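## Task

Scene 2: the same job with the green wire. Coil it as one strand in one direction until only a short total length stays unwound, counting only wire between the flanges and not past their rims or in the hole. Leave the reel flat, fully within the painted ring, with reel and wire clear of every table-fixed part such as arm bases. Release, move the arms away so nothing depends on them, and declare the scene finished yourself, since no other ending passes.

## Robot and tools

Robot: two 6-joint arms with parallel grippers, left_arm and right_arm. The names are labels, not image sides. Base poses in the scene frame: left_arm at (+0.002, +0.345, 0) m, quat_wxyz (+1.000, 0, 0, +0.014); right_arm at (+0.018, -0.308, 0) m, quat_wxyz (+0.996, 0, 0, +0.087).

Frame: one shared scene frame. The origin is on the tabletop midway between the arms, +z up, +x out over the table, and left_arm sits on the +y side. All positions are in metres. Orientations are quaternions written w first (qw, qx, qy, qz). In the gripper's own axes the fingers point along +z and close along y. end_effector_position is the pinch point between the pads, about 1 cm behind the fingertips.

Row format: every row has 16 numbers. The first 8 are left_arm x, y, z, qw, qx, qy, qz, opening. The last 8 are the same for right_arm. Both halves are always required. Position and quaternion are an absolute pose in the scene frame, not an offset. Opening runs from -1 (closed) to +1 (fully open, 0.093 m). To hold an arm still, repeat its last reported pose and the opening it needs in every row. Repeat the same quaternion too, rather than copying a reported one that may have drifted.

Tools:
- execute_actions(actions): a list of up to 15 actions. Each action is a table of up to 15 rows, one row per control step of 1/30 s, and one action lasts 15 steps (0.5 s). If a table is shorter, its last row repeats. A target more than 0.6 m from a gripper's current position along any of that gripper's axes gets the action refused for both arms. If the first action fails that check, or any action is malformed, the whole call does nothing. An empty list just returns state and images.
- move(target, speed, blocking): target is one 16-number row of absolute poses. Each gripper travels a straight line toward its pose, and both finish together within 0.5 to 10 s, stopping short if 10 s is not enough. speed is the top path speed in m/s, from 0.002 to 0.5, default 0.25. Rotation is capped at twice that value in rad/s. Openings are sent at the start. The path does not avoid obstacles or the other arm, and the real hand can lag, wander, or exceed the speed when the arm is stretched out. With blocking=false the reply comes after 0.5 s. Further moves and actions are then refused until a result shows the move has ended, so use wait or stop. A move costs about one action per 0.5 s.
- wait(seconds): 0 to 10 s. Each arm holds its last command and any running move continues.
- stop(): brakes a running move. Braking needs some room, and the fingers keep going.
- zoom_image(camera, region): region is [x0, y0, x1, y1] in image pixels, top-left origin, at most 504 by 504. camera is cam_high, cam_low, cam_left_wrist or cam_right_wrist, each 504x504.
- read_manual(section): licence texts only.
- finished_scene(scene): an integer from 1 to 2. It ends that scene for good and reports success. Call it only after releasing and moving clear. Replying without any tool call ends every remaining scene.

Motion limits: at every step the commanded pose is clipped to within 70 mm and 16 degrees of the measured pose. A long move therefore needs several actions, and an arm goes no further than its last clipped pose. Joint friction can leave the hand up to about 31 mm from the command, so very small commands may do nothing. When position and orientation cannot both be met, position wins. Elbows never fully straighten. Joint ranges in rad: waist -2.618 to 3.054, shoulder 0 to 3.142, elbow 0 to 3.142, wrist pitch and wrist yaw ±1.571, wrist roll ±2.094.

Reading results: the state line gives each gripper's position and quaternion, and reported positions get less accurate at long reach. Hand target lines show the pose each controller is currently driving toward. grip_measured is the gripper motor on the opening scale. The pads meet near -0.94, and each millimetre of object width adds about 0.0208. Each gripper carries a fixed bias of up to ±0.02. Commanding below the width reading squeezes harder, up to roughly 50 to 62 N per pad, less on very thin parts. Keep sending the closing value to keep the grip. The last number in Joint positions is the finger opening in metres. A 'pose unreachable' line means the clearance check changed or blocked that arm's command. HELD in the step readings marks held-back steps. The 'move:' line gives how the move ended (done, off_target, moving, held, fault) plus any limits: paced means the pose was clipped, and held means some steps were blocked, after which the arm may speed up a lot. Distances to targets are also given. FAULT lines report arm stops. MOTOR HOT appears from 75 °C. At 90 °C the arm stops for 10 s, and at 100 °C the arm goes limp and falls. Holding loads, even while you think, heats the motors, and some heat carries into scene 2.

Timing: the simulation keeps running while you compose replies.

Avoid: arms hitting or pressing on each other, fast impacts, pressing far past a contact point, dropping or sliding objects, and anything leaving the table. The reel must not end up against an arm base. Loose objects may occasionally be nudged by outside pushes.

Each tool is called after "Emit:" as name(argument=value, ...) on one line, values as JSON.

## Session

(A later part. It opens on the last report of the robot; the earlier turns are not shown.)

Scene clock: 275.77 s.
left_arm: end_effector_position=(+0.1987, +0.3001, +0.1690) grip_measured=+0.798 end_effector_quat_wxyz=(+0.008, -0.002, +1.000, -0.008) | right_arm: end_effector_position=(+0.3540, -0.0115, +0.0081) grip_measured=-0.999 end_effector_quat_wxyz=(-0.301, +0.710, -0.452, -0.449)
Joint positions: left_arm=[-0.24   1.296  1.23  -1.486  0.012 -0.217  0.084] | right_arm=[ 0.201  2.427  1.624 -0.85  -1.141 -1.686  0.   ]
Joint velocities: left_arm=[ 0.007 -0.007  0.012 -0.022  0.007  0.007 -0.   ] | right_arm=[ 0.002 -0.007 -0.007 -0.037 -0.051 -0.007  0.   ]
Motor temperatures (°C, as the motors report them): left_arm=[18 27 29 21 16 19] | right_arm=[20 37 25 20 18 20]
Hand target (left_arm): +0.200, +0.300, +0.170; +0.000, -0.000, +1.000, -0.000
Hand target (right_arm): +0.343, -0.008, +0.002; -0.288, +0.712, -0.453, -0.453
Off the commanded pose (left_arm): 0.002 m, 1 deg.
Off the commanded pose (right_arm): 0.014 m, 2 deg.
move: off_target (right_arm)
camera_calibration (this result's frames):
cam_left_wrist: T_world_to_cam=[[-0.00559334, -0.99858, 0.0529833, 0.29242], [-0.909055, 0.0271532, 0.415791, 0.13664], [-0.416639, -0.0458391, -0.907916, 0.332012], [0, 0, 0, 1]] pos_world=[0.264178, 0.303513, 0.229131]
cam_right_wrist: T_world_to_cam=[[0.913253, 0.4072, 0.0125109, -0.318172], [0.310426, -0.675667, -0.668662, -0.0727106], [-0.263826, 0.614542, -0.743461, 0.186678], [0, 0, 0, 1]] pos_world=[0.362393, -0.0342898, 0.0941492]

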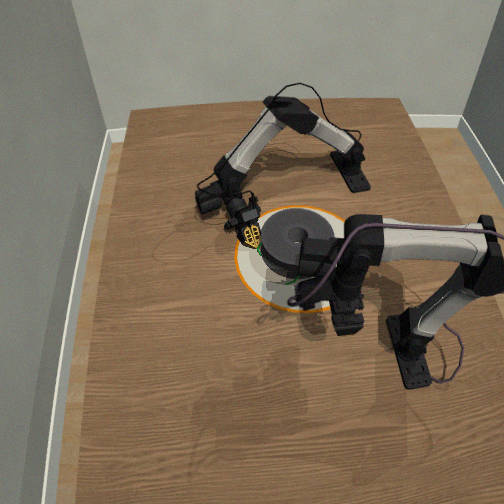

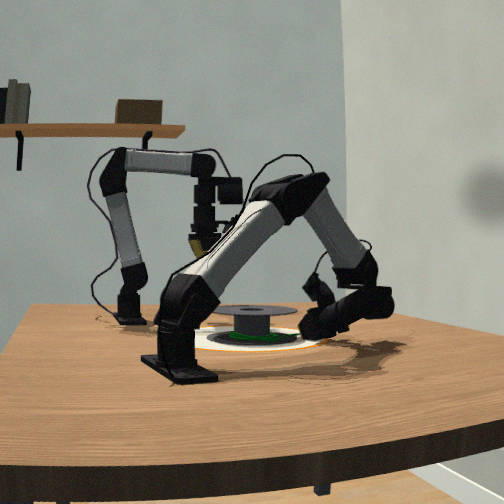

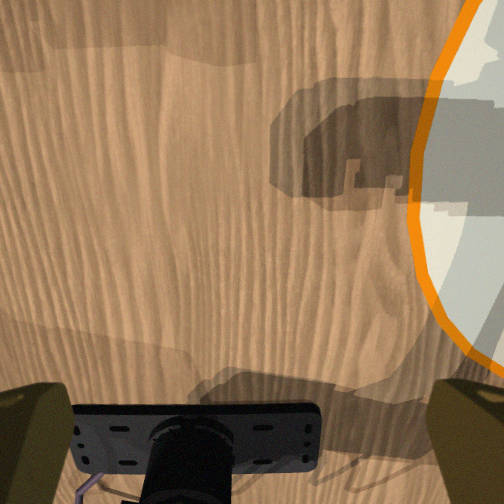

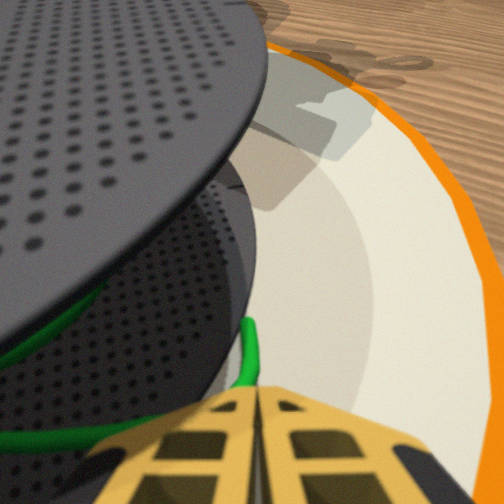

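Emit:
move(target=[0.20,0.30,0.17,0,0,1,0,0.8,0.328,-0.002,0.004,0.2885,-0.7115,0.4533,0.4528,-1], speed=0.06)

Scene clock: 277.17 s.
left_arm: end_effector_position=(+0.1987, +0.3001, +0.1690) grip_measured=+0.798 end_effector_quat_wxyz=(+0.008, -0.002, +1.000, -0.008) | right_arm: end_effector_position=(+0.3372, -0.0046, +0.0082) grip_measured=-0.999 end_effector_quat_wxyz=(-0.298, +0.709, -0.452, -0.451)
Joint positions: left_arm=[-0.24   1.296  1.23  -1.486  0.012 -0.217  0.084] | right_arm=[ 0.231  2.376  1.526 -0.753 -1.142 -1.622  0.   ]
Joint velocities: left_arm=[-0.017  0.002  0.007 -0.051  0.022 -0.007 -0.001] | right_arm=[-0.007 -0.012 -0.012 -0.037  0.022  0.095  0.   ]
Motor temperatures (°C, as the motors report them): left_arm=[18 27 29 20 16 19] | right_arm=[20 38 25 20 18 20]
Hand target (left_arm): +0.200, +0.300, +0.170; +0.000, -0.000, +1.000, -0.000
Hand target (right_arm): +0.328, -0.003, +0.004; -0.288, +0.712, -0.453, -0.452
Off the commanded pose (left_arm): 0.002 m, 1 deg.
Off the commanded pose (right_arm): 0.010 m, 1 deg.
move: done
camera_calibration (this result's frames):
cam_left_wrist: T_world_to_cam=[[-0.00559334, -0.99858, 0.0529833, 0.29242], [-0.909055, 0.0271532, 0.415791, 0.13664], [-0.416639, -0.0458391, -0.907916, 0.332012], [0, 0, 0, 1]] pos_world=[0.264178, 0.303513, 0.229131]
cam_right_wrist: T_world_to_cam=[[0.911817, 0.410571, 0.00461818, -0.305023], [0.308128, -0.676785, -0.668596, -0.061977], [-0.271381, 0.61106, -0.743612, 0.180587], [0, 0, 0, 1]] pos_world=[0.34623, -0.0270609, 0.0942579]

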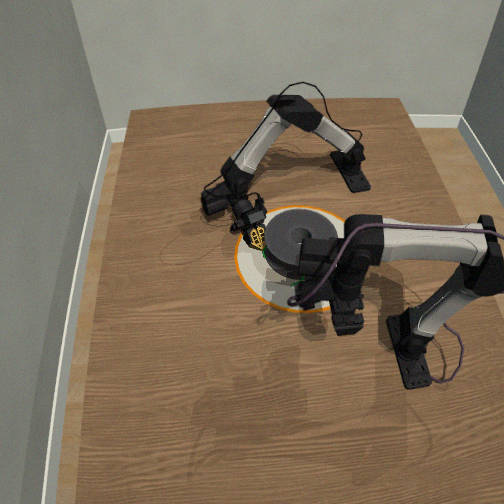

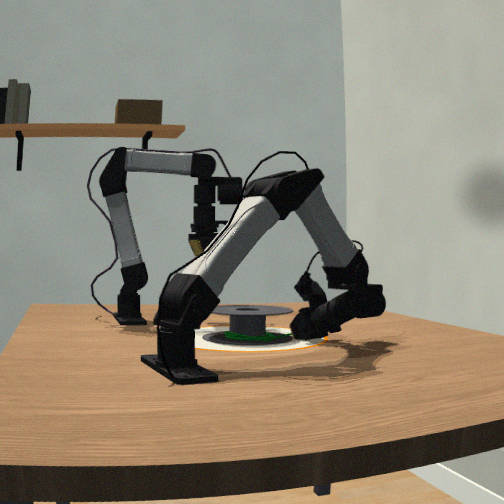

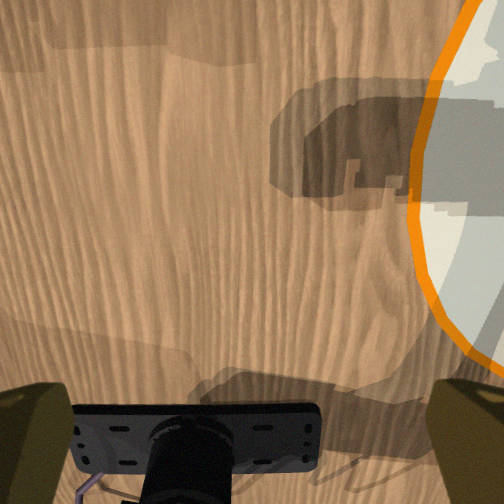

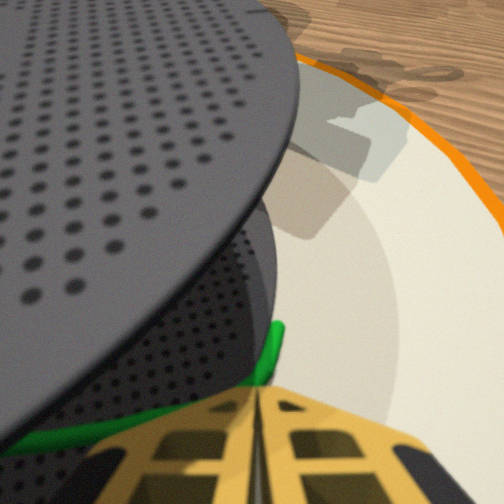

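Emit:
execute_actions(actions=[[[0.20,0.30,0.17,0,0,1,0,0.8,0.345,-0.012,0.012,0.2885,-0.7115,0.4533,0.4528,-1]],[[0.20,0.30,0.17,0,0,1,0,0.8,0.358,-0.030,0.025,0.2885,-0.7115,0.4533,0.4528,-0.5]],[[0.20,0.30,0.17,0,0,1,0,0.8,0.362,-0.038,0.030,0.2885,-0.7115,0.4533,0.4528,-0.5]]])

Scene clock: 279.33 s.
left_arm: end_effector_position=(+0.1987, +0.3001, +0.1690) grip_measured=+0.798 end_effector_quat_wxyz=(+0.008, -0.002, +1.000, -0.008) | right_arm: end_effector_position=(+0.3591, -0.0343, +0.0366) grip_measured=-0.503 end_effector_quat_wxyz=(-0.297, +0.711, -0.448, -0.453)
Joint positions: left_arm=[-0.24   1.296  1.23  -1.486  0.012 -0.217  0.084] | right_arm=[ 0.147  2.413  1.717 -1.109 -1.132 -1.846  0.021]
Joint velocities: left_arm=[-0.012 -0.007 -0.017 -0.066  0.007 -0.007 -0.   ] | right_arm=[ 0.007 -0.002  0.007  0.007 -0.051 -0.066 -0.001]
Motor temperatures (°C, as the motors report them): left_arm=[18 27 29 20 16 19] | right_arm=[20 39 25 20 18 20]
Hand target (left_arm): +0.200, +0.300, +0.170; +0.000, -0.000, +1.000, -0.000
Hand target (right_arm): +0.362, -0.038, +0.030; -0.289, +0.711, -0.454, -0.453
Off the commanded pose (left_arm): 0.002 m, 1 deg.
Off the commanded pose (right_arm): 0.008 m, 1 deg.
Step readings (end_effector_position; steps 1 to 15: 1st action; 16 to 30: 2nd action; 31 to 45: 3rd action):
0: left_arm (+0.1987, +0.3001, +0.1690) | right_arm (+0.3371, -0.0047, +0.0080)
1: left_arm (+0.1987, +0.3001, +0.1690) | right_arm (+0.3378, -0.0049, +0.0094)
2: left_arm (+0.1987, +0.3001, +0.1690) | right_arm (+0.3391, -0.0052, +0.0109)
4: left_arm (+0.1987, +0.3001, +0.1690) | right_arm (+0.3428, -0.0059, +0.0147)
8: left_arm (+0.1987, +0.3001, +0.1690) | right_arm (+0.3454, -0.0076, +0.0185)
15: left_arm (+0.1987, +0.3001, +0.1690) | right_arm (+0.3423, -0.0088, +0.0189)
16: left_arm (+0.1987, +0.3001, +0.1690) | right_arm (+0.3432, -0.0105, +0.0202)
17: left_arm (+0.1987, +0.3001, +0.1690) | right_arm (+0.3456, -0.0123, +0.0221)
19: left_arm (+0.1987, +0.3001, +0.1690) | right_arm (+0.3544, -0.0185, +0.0270)
23: left_arm (+0.1987, +0.3001, +0.1690) | right_arm (+0.3638, -0.0273, +0.0338)
30: left_arm (+0.1987, +0.3001, +0.1690) | right_arm (+0.3589, -0.0292, +0.0310)
31: left_arm (+0.1987, +0.3001, +0.1690) | right_arm (+0.3586, -0.0299, +0.0310)
32: left_arm (+0.1987, +0.3001, +0.1690) | right_arm (+0.3587, -0.0307, +0.0314)
34: left_arm (+0.1987, +0.3001, +0.1690) | right_arm (+0.3599, -0.0321, +0.0333)
38: left_arm (+0.1987, +0.3001, +0.1690) | right_arm (+0.3610, -0.0335, +0.0361)
45: end_effector_position above
camera_calibration (this result's frames):
cam_left_wrist: T_world_to_cam=[[-0.00559334, -0.99858, 0.0529833, 0.29242], [-0.909055, 0.0271532, 0.415791, 0.13664], [-0.416639, -0.0458391, -0.907916, 0.332012], [0, 0, 0, 1]] pos_world=[0.264178, 0.303513, 0.229131]
cam_right_wrist: T_world_to_cam=[[0.907749, 0.419476, 0.0055824, -0.311235], [0.314471, -0.67159, -0.670876, -0.0717856], [-0.277667, 0.610742, -0.741549, 0.22795], [0, 0, 0, 1]] pos_world=[0.368393, -0.0568737, 0.122615]

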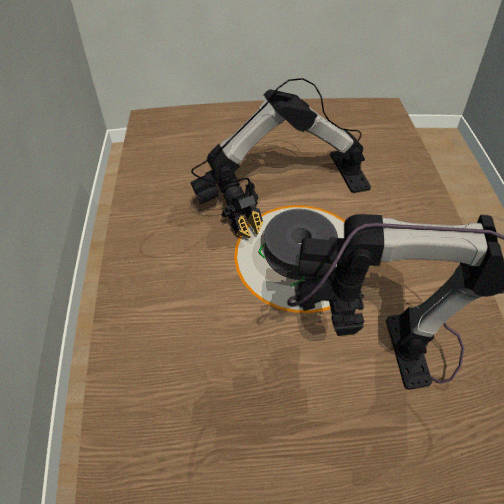

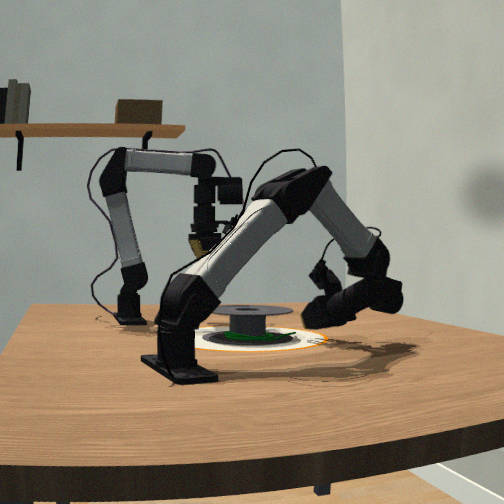

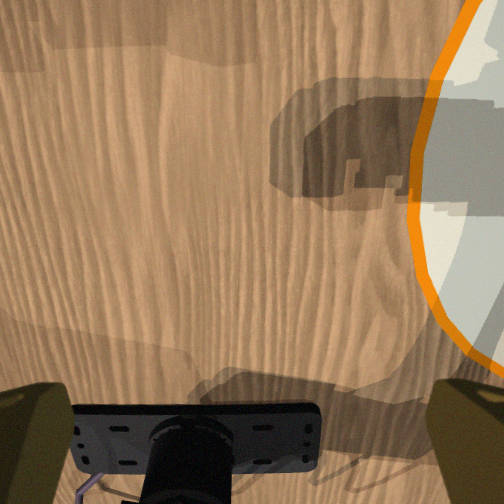

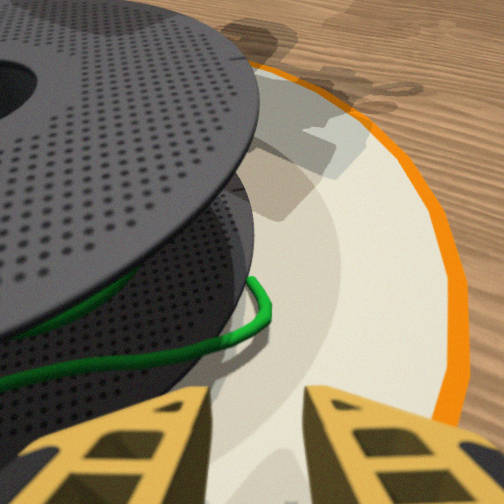

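Emit:
move(target=[0.20,0.30,0.17,0,0,1,0,0.8,0.362,-0.004,0.003,0.2885,-0.7115,0.4533,0.4528,-1], speed=0.1)

Emit:
move(target=[0.20,0.30,0.17,0,0,1,0,0.8,0.322,0.022,0.004,0.2885,-0.7115,0.4533,0.4528,-1], speed=0.05)

Scene clock: 281.47 s.
left_arm: end_effector_position=(+0.1987, +0.3001, +0.1690) grip_measured=+0.798 end_effector_quat_wxyz=(+0.008, -0.002, +1.000, -0.008) | right_arm: end_effector_position=(+0.3582, -0.0084, +0.0085) grip_measured=-0.999 end_effector_quat_wxyz=(-0.284, +0.707, -0.457, -0.459)
Joint positions: left_arm=[-0.24   1.296  1.23  -1.486  0.012 -0.217  0.084] | right_arm=[ 0.205  2.474  1.717 -0.952 -1.135 -1.704  0.   ]
Joint velocities: left_arm=[ 0.012 -0.027 -0.032  0.022  0.022  0.022 -0.   ] | right_arm=[-0.002 -0.007  0.007 -0.007 -0.022  0.066  0.   ]
Motor temperatures (°C, as the motors report them): left_arm=[18 26 29 20 16 19] | right_arm=[20 39 25 19 18 20]
Hand target (left_arm): +0.200, +0.300, +0.170; +0.000, -0.000, +1.000, -0.000
Hand target (right_arm): +0.361, -0.005, +0.002; -0.288, +0.712, -0.453, -0.453
Off the commanded pose (left_arm): 0.002 m, 1 deg.
Off the commanded pose (right_arm): 0.008 m, 1 deg.
move: done
camera_calibration (this result's frames):
cam_left_wrist: T_world_to_cam=[[-0.00559334, -0.99858, 0.0529833, 0.29242], [-0.909055, 0.0271532, 0.415791, 0.13664], [-0.416639, -0.0458391, -0.907916, 0.332012], [0, 0, 0, 1]] pos_world=[0.264178, 0.303513, 0.229131]
cam_right_wrist: T_world_to_cam=[[0.907969, 0.418112, -0.0278219, -0.320938], [0.294961, -0.684871, -0.666295, -0.0661942], [-0.297641, 0.596769, -0.745169, 0.19812], [0, 0, 0, 1]] pos_world=[0.369895, -0.0293786, 0.094599]

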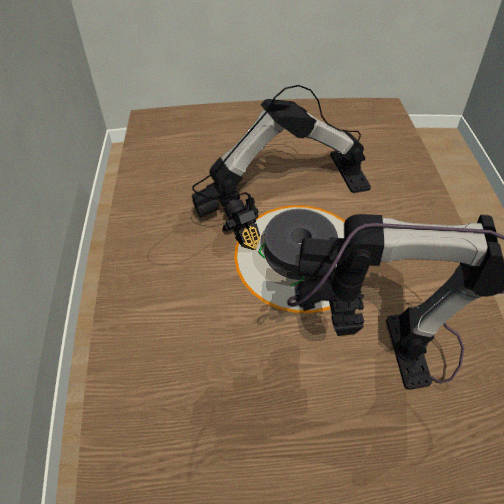

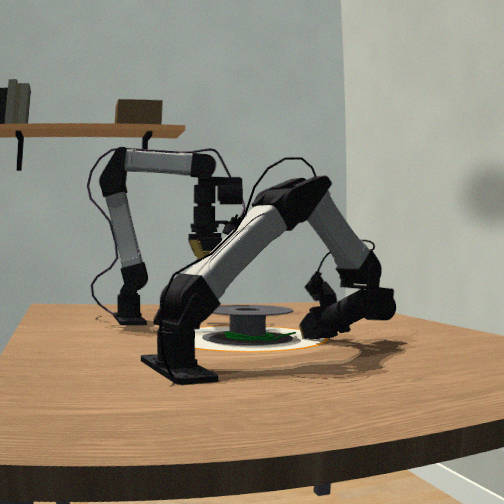

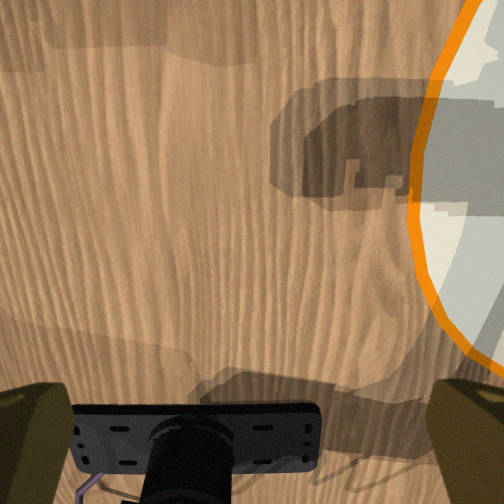

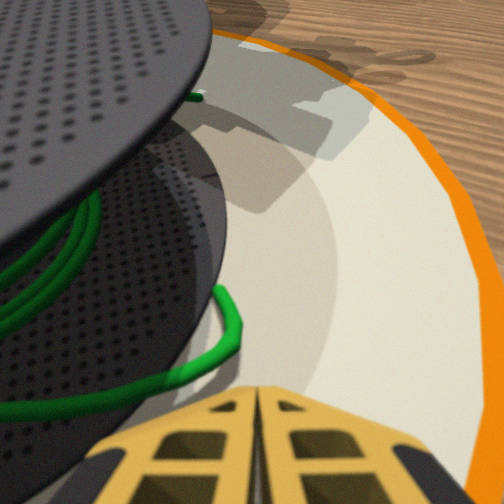

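Scene clock: 282.77 s.
left_arm: end_effector_position=(+0.1987, +0.3001, +0.1690) grip_measured=+0.798 end_effector_quat_wxyz=(+0.008, -0.002, +1.000, -0.008) | right_arm: end_effector_position=(+0.3287, +0.0196, +0.0077) grip_measured=-0.999 end_effector_quat_wxyz=(-0.292, +0.710, -0.453, -0.453)
Joint positions: left_arm=[-0.24   1.296  1.23  -1.486  0.012 -0.217  0.084] | right_arm=[ 0.293  2.364  1.502 -0.63  -1.137 -1.489  0.   ]
Joint velocities: left_arm=[-0.007 -0.017 -0.027 -0.007  0.007  0.022 -0.   ] | right_arm=[ 0.002 -0.017 -0.007  0.007  0.022  0.037  0.   ]
Motor temperatures (°C, as the motors report them): left_arm=[18 26 29 20 16 19] | right_arm=[20 40 25 19 18 20]
Hand target (left_arm): +0.200, +0.300, +0.170; +0.000, -0.000, +1.000, -0.000
Hand target (right_arm): +0.322, +0.021, +0.004; -0.286, +0.713, -0.453, -0.452
Off the commanded pose (left_arm): 0.002 m, 1 deg.
Off the commanded pose (right_arm): 0.008 m, 0 deg.
move: done
camera_calibration (this result's frames):
cam_left_wrist: T_world_to_cam=[[-0.00559334, -0.99858, 0.0529833, 0.29242], [-0.909055, 0.0271532, 0.415791, 0.13664], [-0.416639, -0.0458391, -0.907916, 0.332012], [0, 0, 0, 1]] pos_world=[0.264178, 0.303513, 0.229131]
cam_right_wrist: T_world_to_cam=[[0.909288, 0.416133, -0.00532324, -0.30644], [0.307159, -0.679691, -0.666089, -0.0429689], [-0.2808, 0.604031, -0.745854, 0.166342], [0, 0, 0, 1]] pos_world=[0.338549, -0.00216165, 0.0938146]

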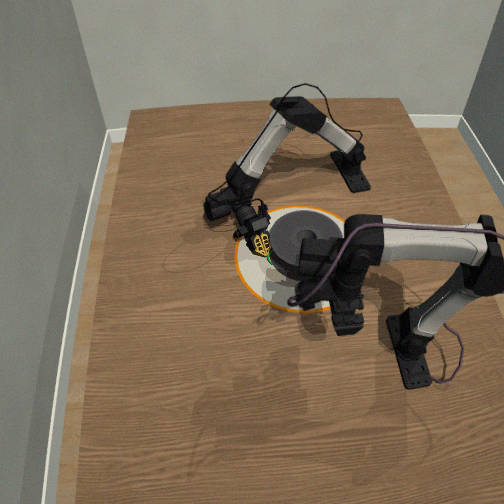

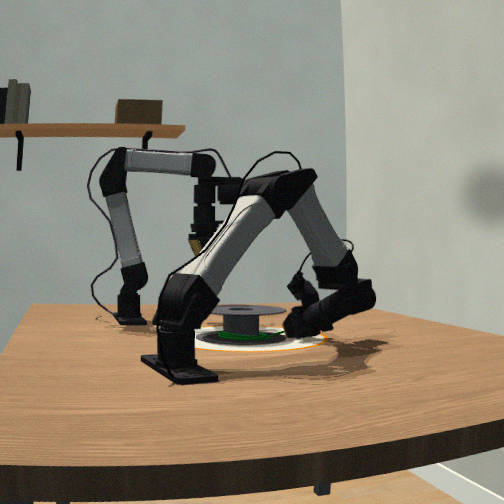

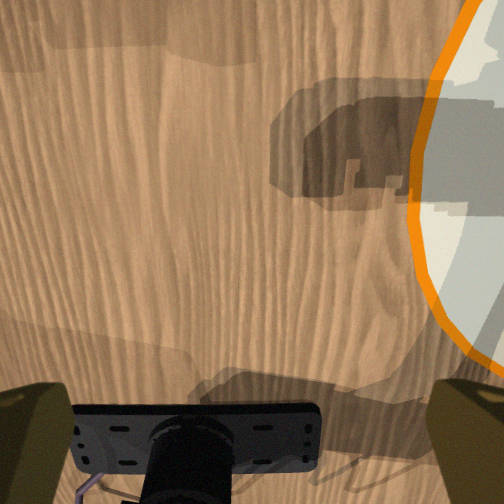

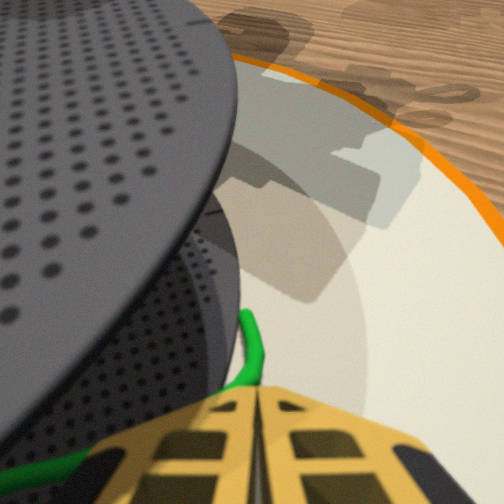

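Emit:
execute_actions(actions=[[[0.20,0.30,0.17,0,0,1,0,0.8,0.340,0.008,0.015,0.2885,-0.7115,0.4533,0.4528,-1]],[[0.20,0.30,0.17,0,0,1,0,0.8,0.355,-0.02,0.035,0.2885,-0.7115,0.4533,0.4528,-1]],[[0.20,0.30,0.17,0,0,1,0,0.8,0.37,-0.06,0.06,0.2885,-0.7115,0.4533,0.4528,-1]],[[0.20,0.30,0.17,0,0,1,0,0.8,0.375,-0.08,0.075,0.2885,-0.7115,0.4533,0.4528,-1]]])

Scene clock: 285.20 s.
left_arm: end_effector_position=(+0.1987, +0.3001, +0.1690) grip_measured=+0.798 end_effector_quat_wxyz=(+0.008, -0.002, +1.000, -0.008) | right_arm: end_effector_position=(+0.3753, -0.0775, +0.0831) grip_measured=-0.999 end_effector_quat_wxyz=(-0.301, +0.711, -0.451, -0.449)
Joint positions: left_arm=[-0.24   1.296  1.23  -1.486  0.012 -0.217  0.084] | right_arm=[ 0.039  2.404  1.883 -1.462 -1.099 -2.053  0.   ]
Joint velocities: left_arm=[-0.022 -0.017 -0.022 -0.022  0.007  0.007 -0.   ] | right_arm=[-0.022  0.007  0.002 -0.11   0.051 -0.125  0.   ]
Motor temperatures (°C, as the motors report them): left_arm=[18 26 29 20 16 19] | right_arm=[20 40 25 19 18 20]
Hand target (left_arm): +0.200, +0.300, +0.170; +0.000, -0.000, +1.000, -0.000
Hand target (right_arm): +0.375, -0.080, +0.076; -0.290, +0.711, -0.454, -0.453
Off the commanded pose (left_arm): 0.002 m, 1 deg.
Off the commanded pose (right_arm): 0.008 m, 2 deg.
Step readings (end_effector_position; steps 1 to 15: 1st action; 16 to 30: 2nd action; 31 to 45: 3rd action; 46 to 60: 4th action):
0: left_arm (+0.1987, +0.3001, +0.1690) | right_arm (+0.3288, +0.0197, +0.0077)
1: left_arm (+0.1987, +0.3001, +0.1690) | right_arm (+0.3298, +0.0189, +0.0093)
2: left_arm (+0.1987, +0.3001, +0.1690) | right_arm (+0.3309, +0.0178, +0.0108)
4: left_arm (+0.1987, +0.3001, +0.1690) | right_arm (+0.3361, +0.0151, +0.0150)
8: left_arm (+0.1987, +0.3001, +0.1690) | right_arm (+0.3414, +0.0110, +0.0190)
15: left_arm (+0.1987, +0.3001, +0.1690) | right_arm (+0.3383, +0.0093, +0.0193)
16: left_arm (+0.1987, +0.3001, +0.1690) | right_arm (+0.3390, +0.0071, +0.0211)
17: left_arm (+0.1987, +0.3001, +0.1690) | right_arm (+0.3406, +0.0034, +0.0235)
19: left_arm (+0.1987, +0.3001, +0.1690) | right_arm (+0.3504, -0.0058, +0.0301)
23: left_arm (+0.1987, +0.3001, +0.1690) | right_arm (+0.3634, -0.0184, +0.0401)
30: left_arm (+0.1987, +0.3001, +0.1690) | right_arm (+0.3589, -0.0201, +0.0428)
31: left_arm (+0.1987, +0.3001, +0.1690) | right_arm (+0.3589, -0.0231, +0.0444)
32: left_arm (+0.1987, +0.3001, +0.1690) | right_arm (+0.3596, -0.0282, +0.0466)
34: left_arm (+0.1987, +0.3001, +0.1690) | right_arm (+0.3681, -0.0412, +0.0544)
38: left_arm (+0.1987, +0.3001, +0.1690) | right_arm (+0.3815, -0.0587, +0.0681)
45: left_arm (+0.1987, +0.3001, +0.1690) | right_arm (+0.3755, -0.0603, +0.0668)
46: left_arm (+0.1987, +0.3001, +0.1690) | right_arm (+0.3744, -0.0619, +0.0668)
47: left_arm (+0.1987, +0.3001, +0.1690) | right_arm (+0.3737, -0.0639, +0.0681)
49: left_arm (+0.1987, +0.3001, +0.1690) | right_arm (+0.3755, -0.0693, +0.0729)
53: left_arm (+0.1987, +0.3001, +0.1690) | right_arm (+0.3789, -0.0761, +0.0803)
60: end_effector_position above
camera_calibration (this result's frames):
cam_left_wrist: T_world_to_cam=[[-0.00559334, -0.99858, 0.0529833, 0.29242], [-0.909055, 0.0271532, 0.415791, 0.13664], [-0.416639, -0.0458391, -0.907916, 0.332012], [0, 0, 0, 1]] pos_world=[0.264178, 0.303513, 0.229131]
cam_right_wrist: T_world_to_cam=[[0.912336, 0.409206, 0.0139166, -0.311268], [0.312998, -0.67512, -0.668016, -0.0747142], [-0.263961, 0.613811, -0.744016, 0.288619], [0, 0, 0, 1]] pos_world=[0.38355, -0.100226, 0.169159]

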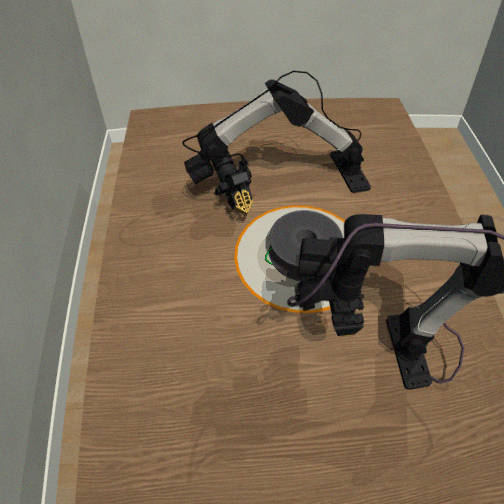

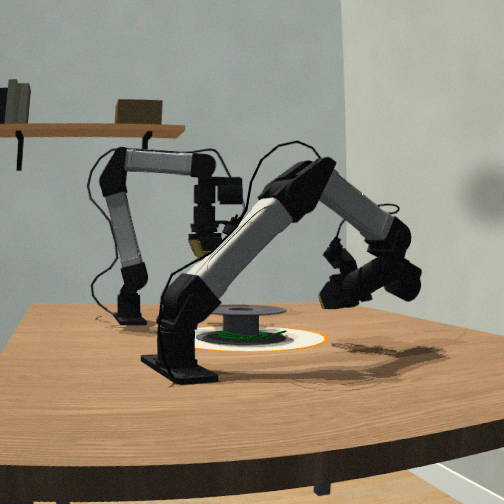

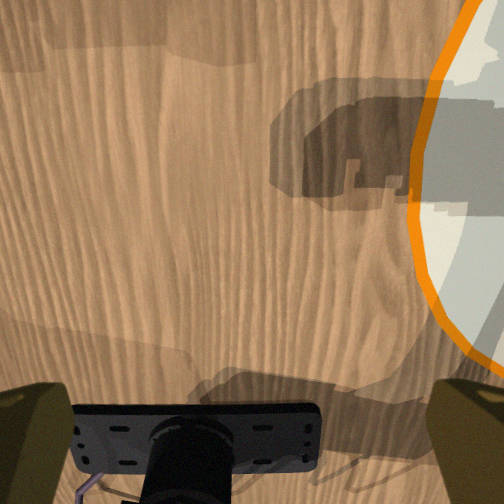

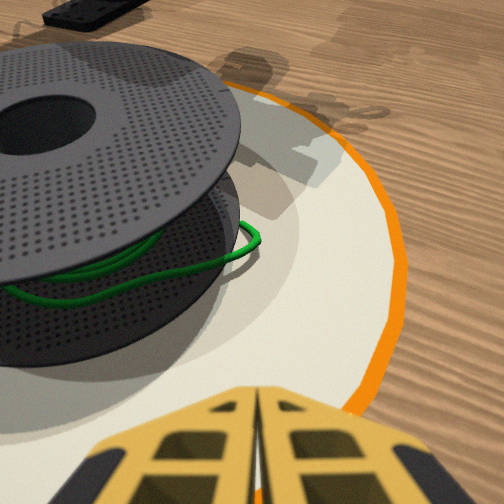

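Emit:
move(target=[0.24,0.35,0.17,0,0,1,0,0.8,0.30,-0.20,0.14,0.2885,-0.7115,0.4533,0.4528,-1], speed=0.25)

Emit:
zoom_image(camera="cam_high", region=[225,190,385,320])

Scene clock: 287.33 s.
left_arm: end_effector_position=(+0.2334, +0.3452, +0.1696) grip_measured=+0.798 end_effector_quat_wxyz=(-0.004, +0.001, +1.000, -0.005) | right_arm: end_effector_position=(+0.3091, -0.1969, +0.1453) grip_measured=-0.999 end_effector_quat_wxyz=(-0.282, +0.687, -0.550, -0.382)
Joint positions: left_arm=[-0.018  1.432  1.339 -1.486  0.01   0.011  0.084] | right_arm=[-0.25   1.939  1.475 -1.572 -0.908 -2.098  0.   ]
Joint velocities: left_arm=[-0.012 -0.007 -0.002 -0.007  0.007  0.037 -0.002] | right_arm=[ 0.007 -0.007  0.012  0.022  0.022  0.081  0.   ]
Motor temperatures (°C, as the motors report them): left_arm=[18 26 29 20 16 19] | right_arm=[20 40 25 19 18 20]
Hand target (left_arm): +0.241, +0.349, +0.170; +0.001, -0.000, +1.000, -0.000
Hand target (right_arm): +0.301, -0.198, +0.143; -0.269, +0.686, -0.553, -0.389
Off the commanded pose (left_arm): 0.008 m, 1 deg.
Off the commanded pose (right_arm): 0.011 m, 14 deg.
joint sent to its limit (right arm) — the command would take joint 4 (wrist pitch) past its lower limit and joint 6 (wrist roll) past its lower limit, so those joints were sent only as far as their limits.
move: off_target (right_arm)
camera_calibration (this result's frames):
cam_left_wrist: T_world_to_cam=[[-0.00973193, -0.998839, 0.0471713, 0.339654], [-0.898834, 0.0294096, 0.437301, 0.159872], [-0.43818, -0.0381434, -0.898077, 0.34974], [0, 0, 0, 1]] pos_world=[0.300253, 0.347898, 0.22816]
cam_right_wrist: T_world_to_cam=[[0.971866, 0.231846, -0.0415217, -0.2481], [0.172295, -0.819989, -0.545833, -0.0958461], [-0.160597, 0.523322, -0.836865, 0.354438], [0, 0, 0, 1]] pos_world=[0.314556, -0.206557, 0.233999]

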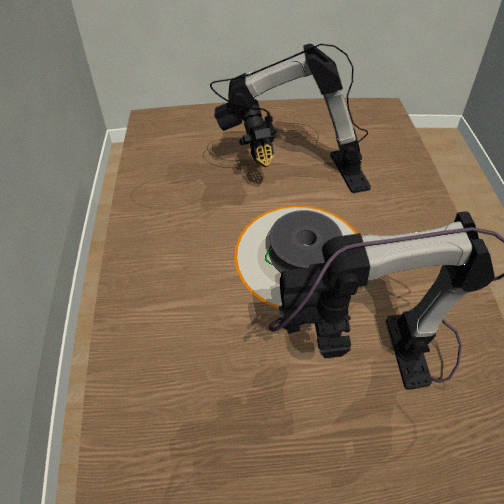

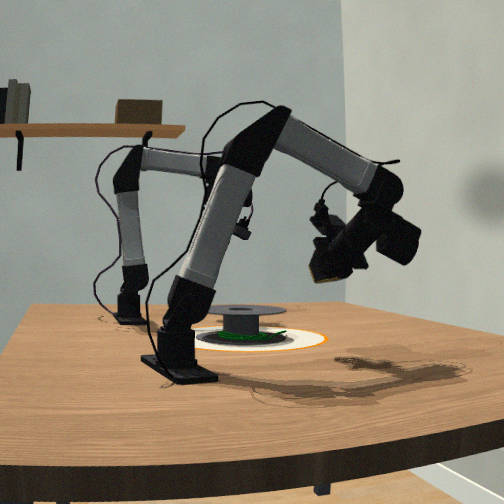

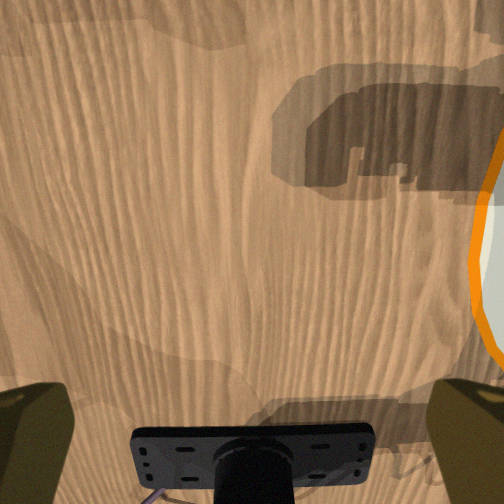

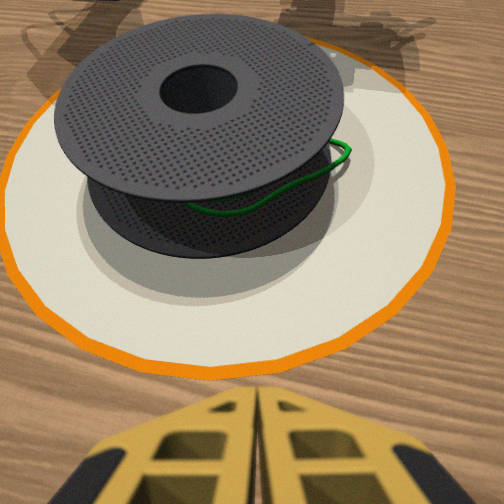

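Region (225, 190, 385, 320) of cam_high's 504x504 image, scaled by 3.150, with more detail than that image has; it fills the top 410 rows of this view, and the rest is white.

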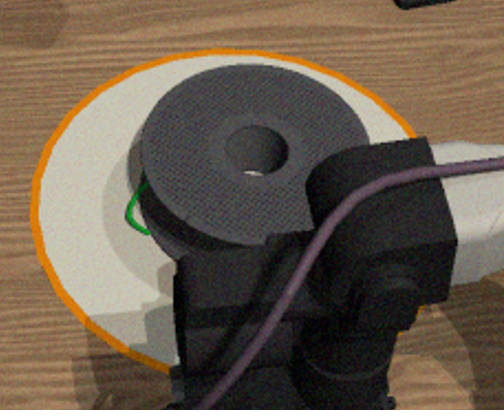

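Emit:
move(target=[0.25,0.19,0.12,0.363,0.6218,0.5698,-0.3962,0.8,0.20,-0.24,0.17,0,-0.3,0.954,0,0.8], speed=0.25)

Scene clock: 293.57 s.
left_arm: end_effector_position=(+0.2462, +0.1939, +0.1205) grip_measured=+0.798 end_effector_quat_wxyz=(+0.364, +0.624, +0.574, -0.386) | right_arm: end_effector_position=(+0.1982, -0.2410, +0.1631) grip_measured=+0.797 end_effector_quat_wxyz=(-0.011, -0.302, +0.953, -0.000)
Joint positions: left_arm=[-0.026  1.641  0.951 -1.03   1.113  1.747  0.084] | right_arm=[ 0.182  1.295  1.205 -1.505 -0.001 -0.258  0.083]
Joint velocities: left_arm=[-0.012  0.022  0.007 -0.051  0.037  0.051 -0.   ] | right_arm=[ 0.002 -0.002  0.002 -0.007  0.007  0.007 -0.   ]
Motor temperatures (°C, as the motors report them): left_arm=[18 26 29 20 16 19] | right_arm=[20 40 25 19 18 20]
Hand target (left_arm): +0.248, +0.191, +0.122; +0.362, +0.621, +0.571, -0.397
Hand target (right_arm): +0.198, -0.241, +0.169; -0.007, -0.304, +0.953, -0.007
Off the commanded pose (left_arm): 0.005 m, 1 deg.
Off the commanded pose (right_arm): 0.007 m, 1 deg.
move: done
camera_calibration (this result's frames):
cam_left_wrist: T_world_to_cam=[[-0.993554, 0.113348, -0.00172819, 0.223465], [0.089766, 0.777355, -0.622625, -0.0633713], [-0.0692297, -0.618767, -0.782518, 0.313385], [0, 0, 0, 1]] pos_world=[0.249409, 0.217845, 0.206159]
cam_right_wrist: T_world_to_cam=[[0.567611, -0.823263, -0.00744772, -0.309132], [-0.745878, -0.518045, 0.418682, -0.00575313], [-0.348544, -0.232094, -0.908102, 0.241381], [0, 0, 0, 1]] pos_world=[0.255307, -0.201454, 0.219305]

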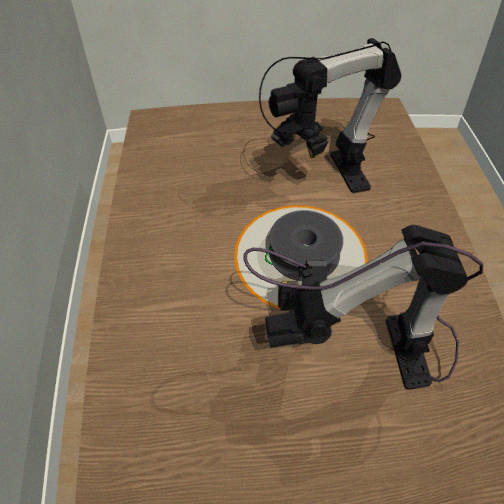

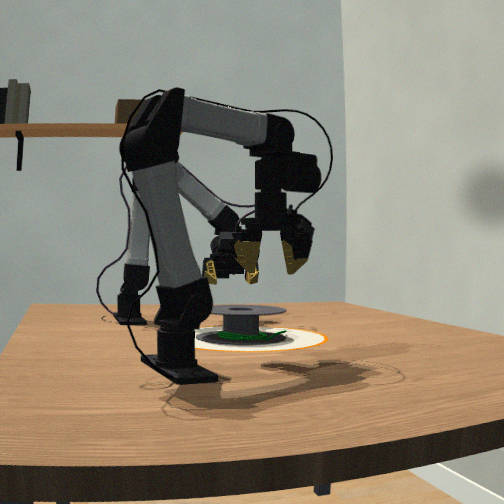

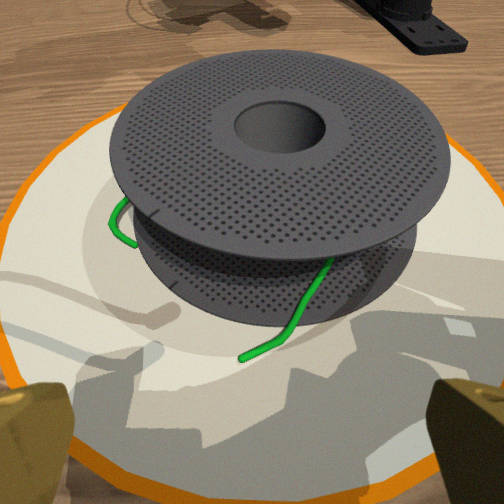

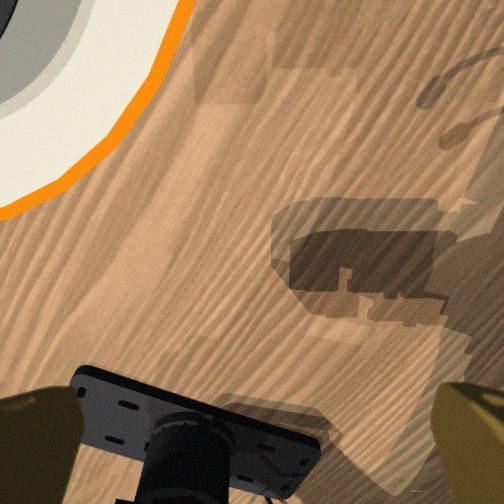

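Emit:
move(target=[0.18,0.29,0.17,0,0,1,0,0.8,0.20,-0.24,0.17,0,-0.3,0.954,0,0.8], speed=0.25)

Scene clock: 298.47 s.
left_arm: end_effector_position=(+0.1802, +0.2909, +0.1658) grip_measured=+0.798 end_effector_quat_wxyz=(+0.008, -0.001, +1.000, -0.008) | right_arm: end_effector_position=(+0.1981, -0.2412, +0.1631) grip_measured=+0.797 end_effector_quat_wxyz=(-0.012, -0.301, +0.953, -0.001)
Joint positions: left_arm=[-0.31   1.235  1.176 -1.492  0.012 -0.284  0.084] | right_arm=[ 0.182  1.295  1.205 -1.505  0.    -0.256  0.083]
Joint velocities: left_arm=[ 0.017 -0.012 -0.007 -0.037 -0.051 -0.081  0.   ] | right_arm=[-0.012 -0.002  0.007  0.007  0.007  0.037 -0.   ]
Motor temperatures (°C, as the motors report them): left_arm=[18 25 29 20 16 19] | right_arm=[20 39 26 19 18 20]
Hand target (left_arm): +0.181, +0.291, +0.167; +0.000, +0.000, +1.000, +0.000
Hand target (right_arm): +0.200, -0.240, +0.170; +0.000, -0.300, +0.954, -0.000
Off the commanded pose (left_arm): 0.004 m, 1 deg.
Off the commanded pose (right_arm): 0.007 m, 1 deg.
move: done
camera_calibration (this result's frames):
cam_left_wrist: T_world_to_cam=[[-0.00825822, -0.998494, 0.054241, 0.283496], [-0.908831, 0.0301191, 0.416076, 0.120397], [-0.417083, -0.0458599, -0.907711, 0.321037], [0, 0, 0, 1]] pos_world=[0.24566, 0.294166, 0.225937]
cam_right_wrist: T_world_to_cam=[[0.566055, -0.82434, -0.00675867, -0.309297], [-0.746823, -0.516262, 0.4192, -0.00533162], [-0.349052, -0.232242, -0.907869, 0.24136], [0, 0, 0, 1]] pos_world=[0.255344, -0.201665, 0.219268]

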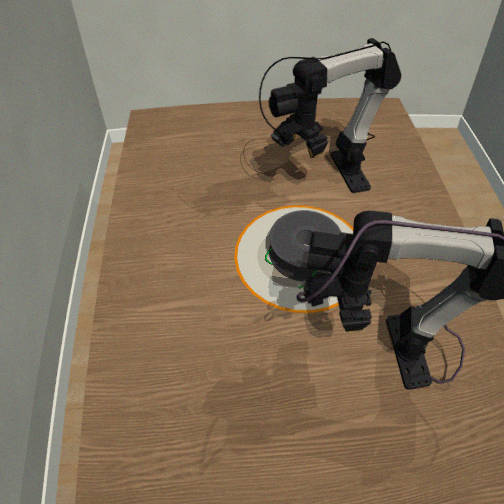

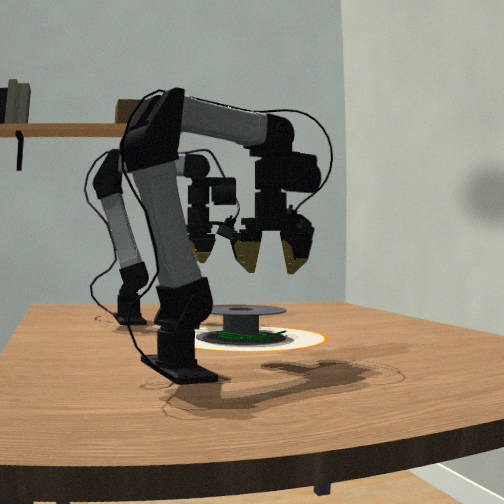

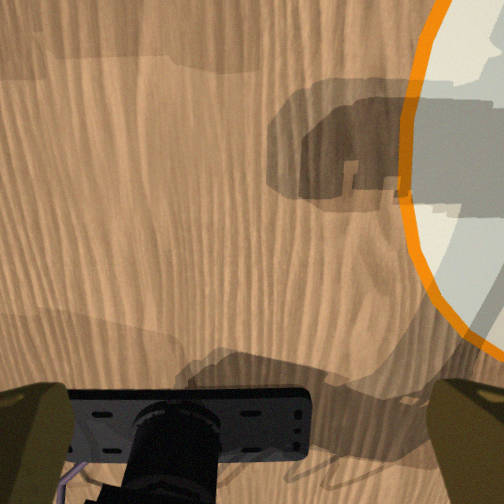

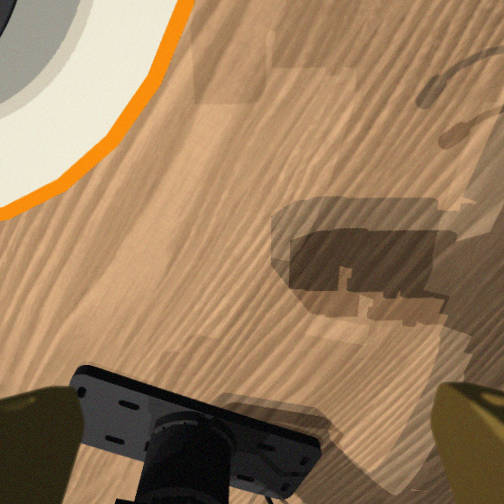

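Both arms are clear. The reel is flat inside the ring, with about 8 cm of wire left unwound. I'm done.

Emit:
finished_scene(scene=2)

The scene is finished: the task was done.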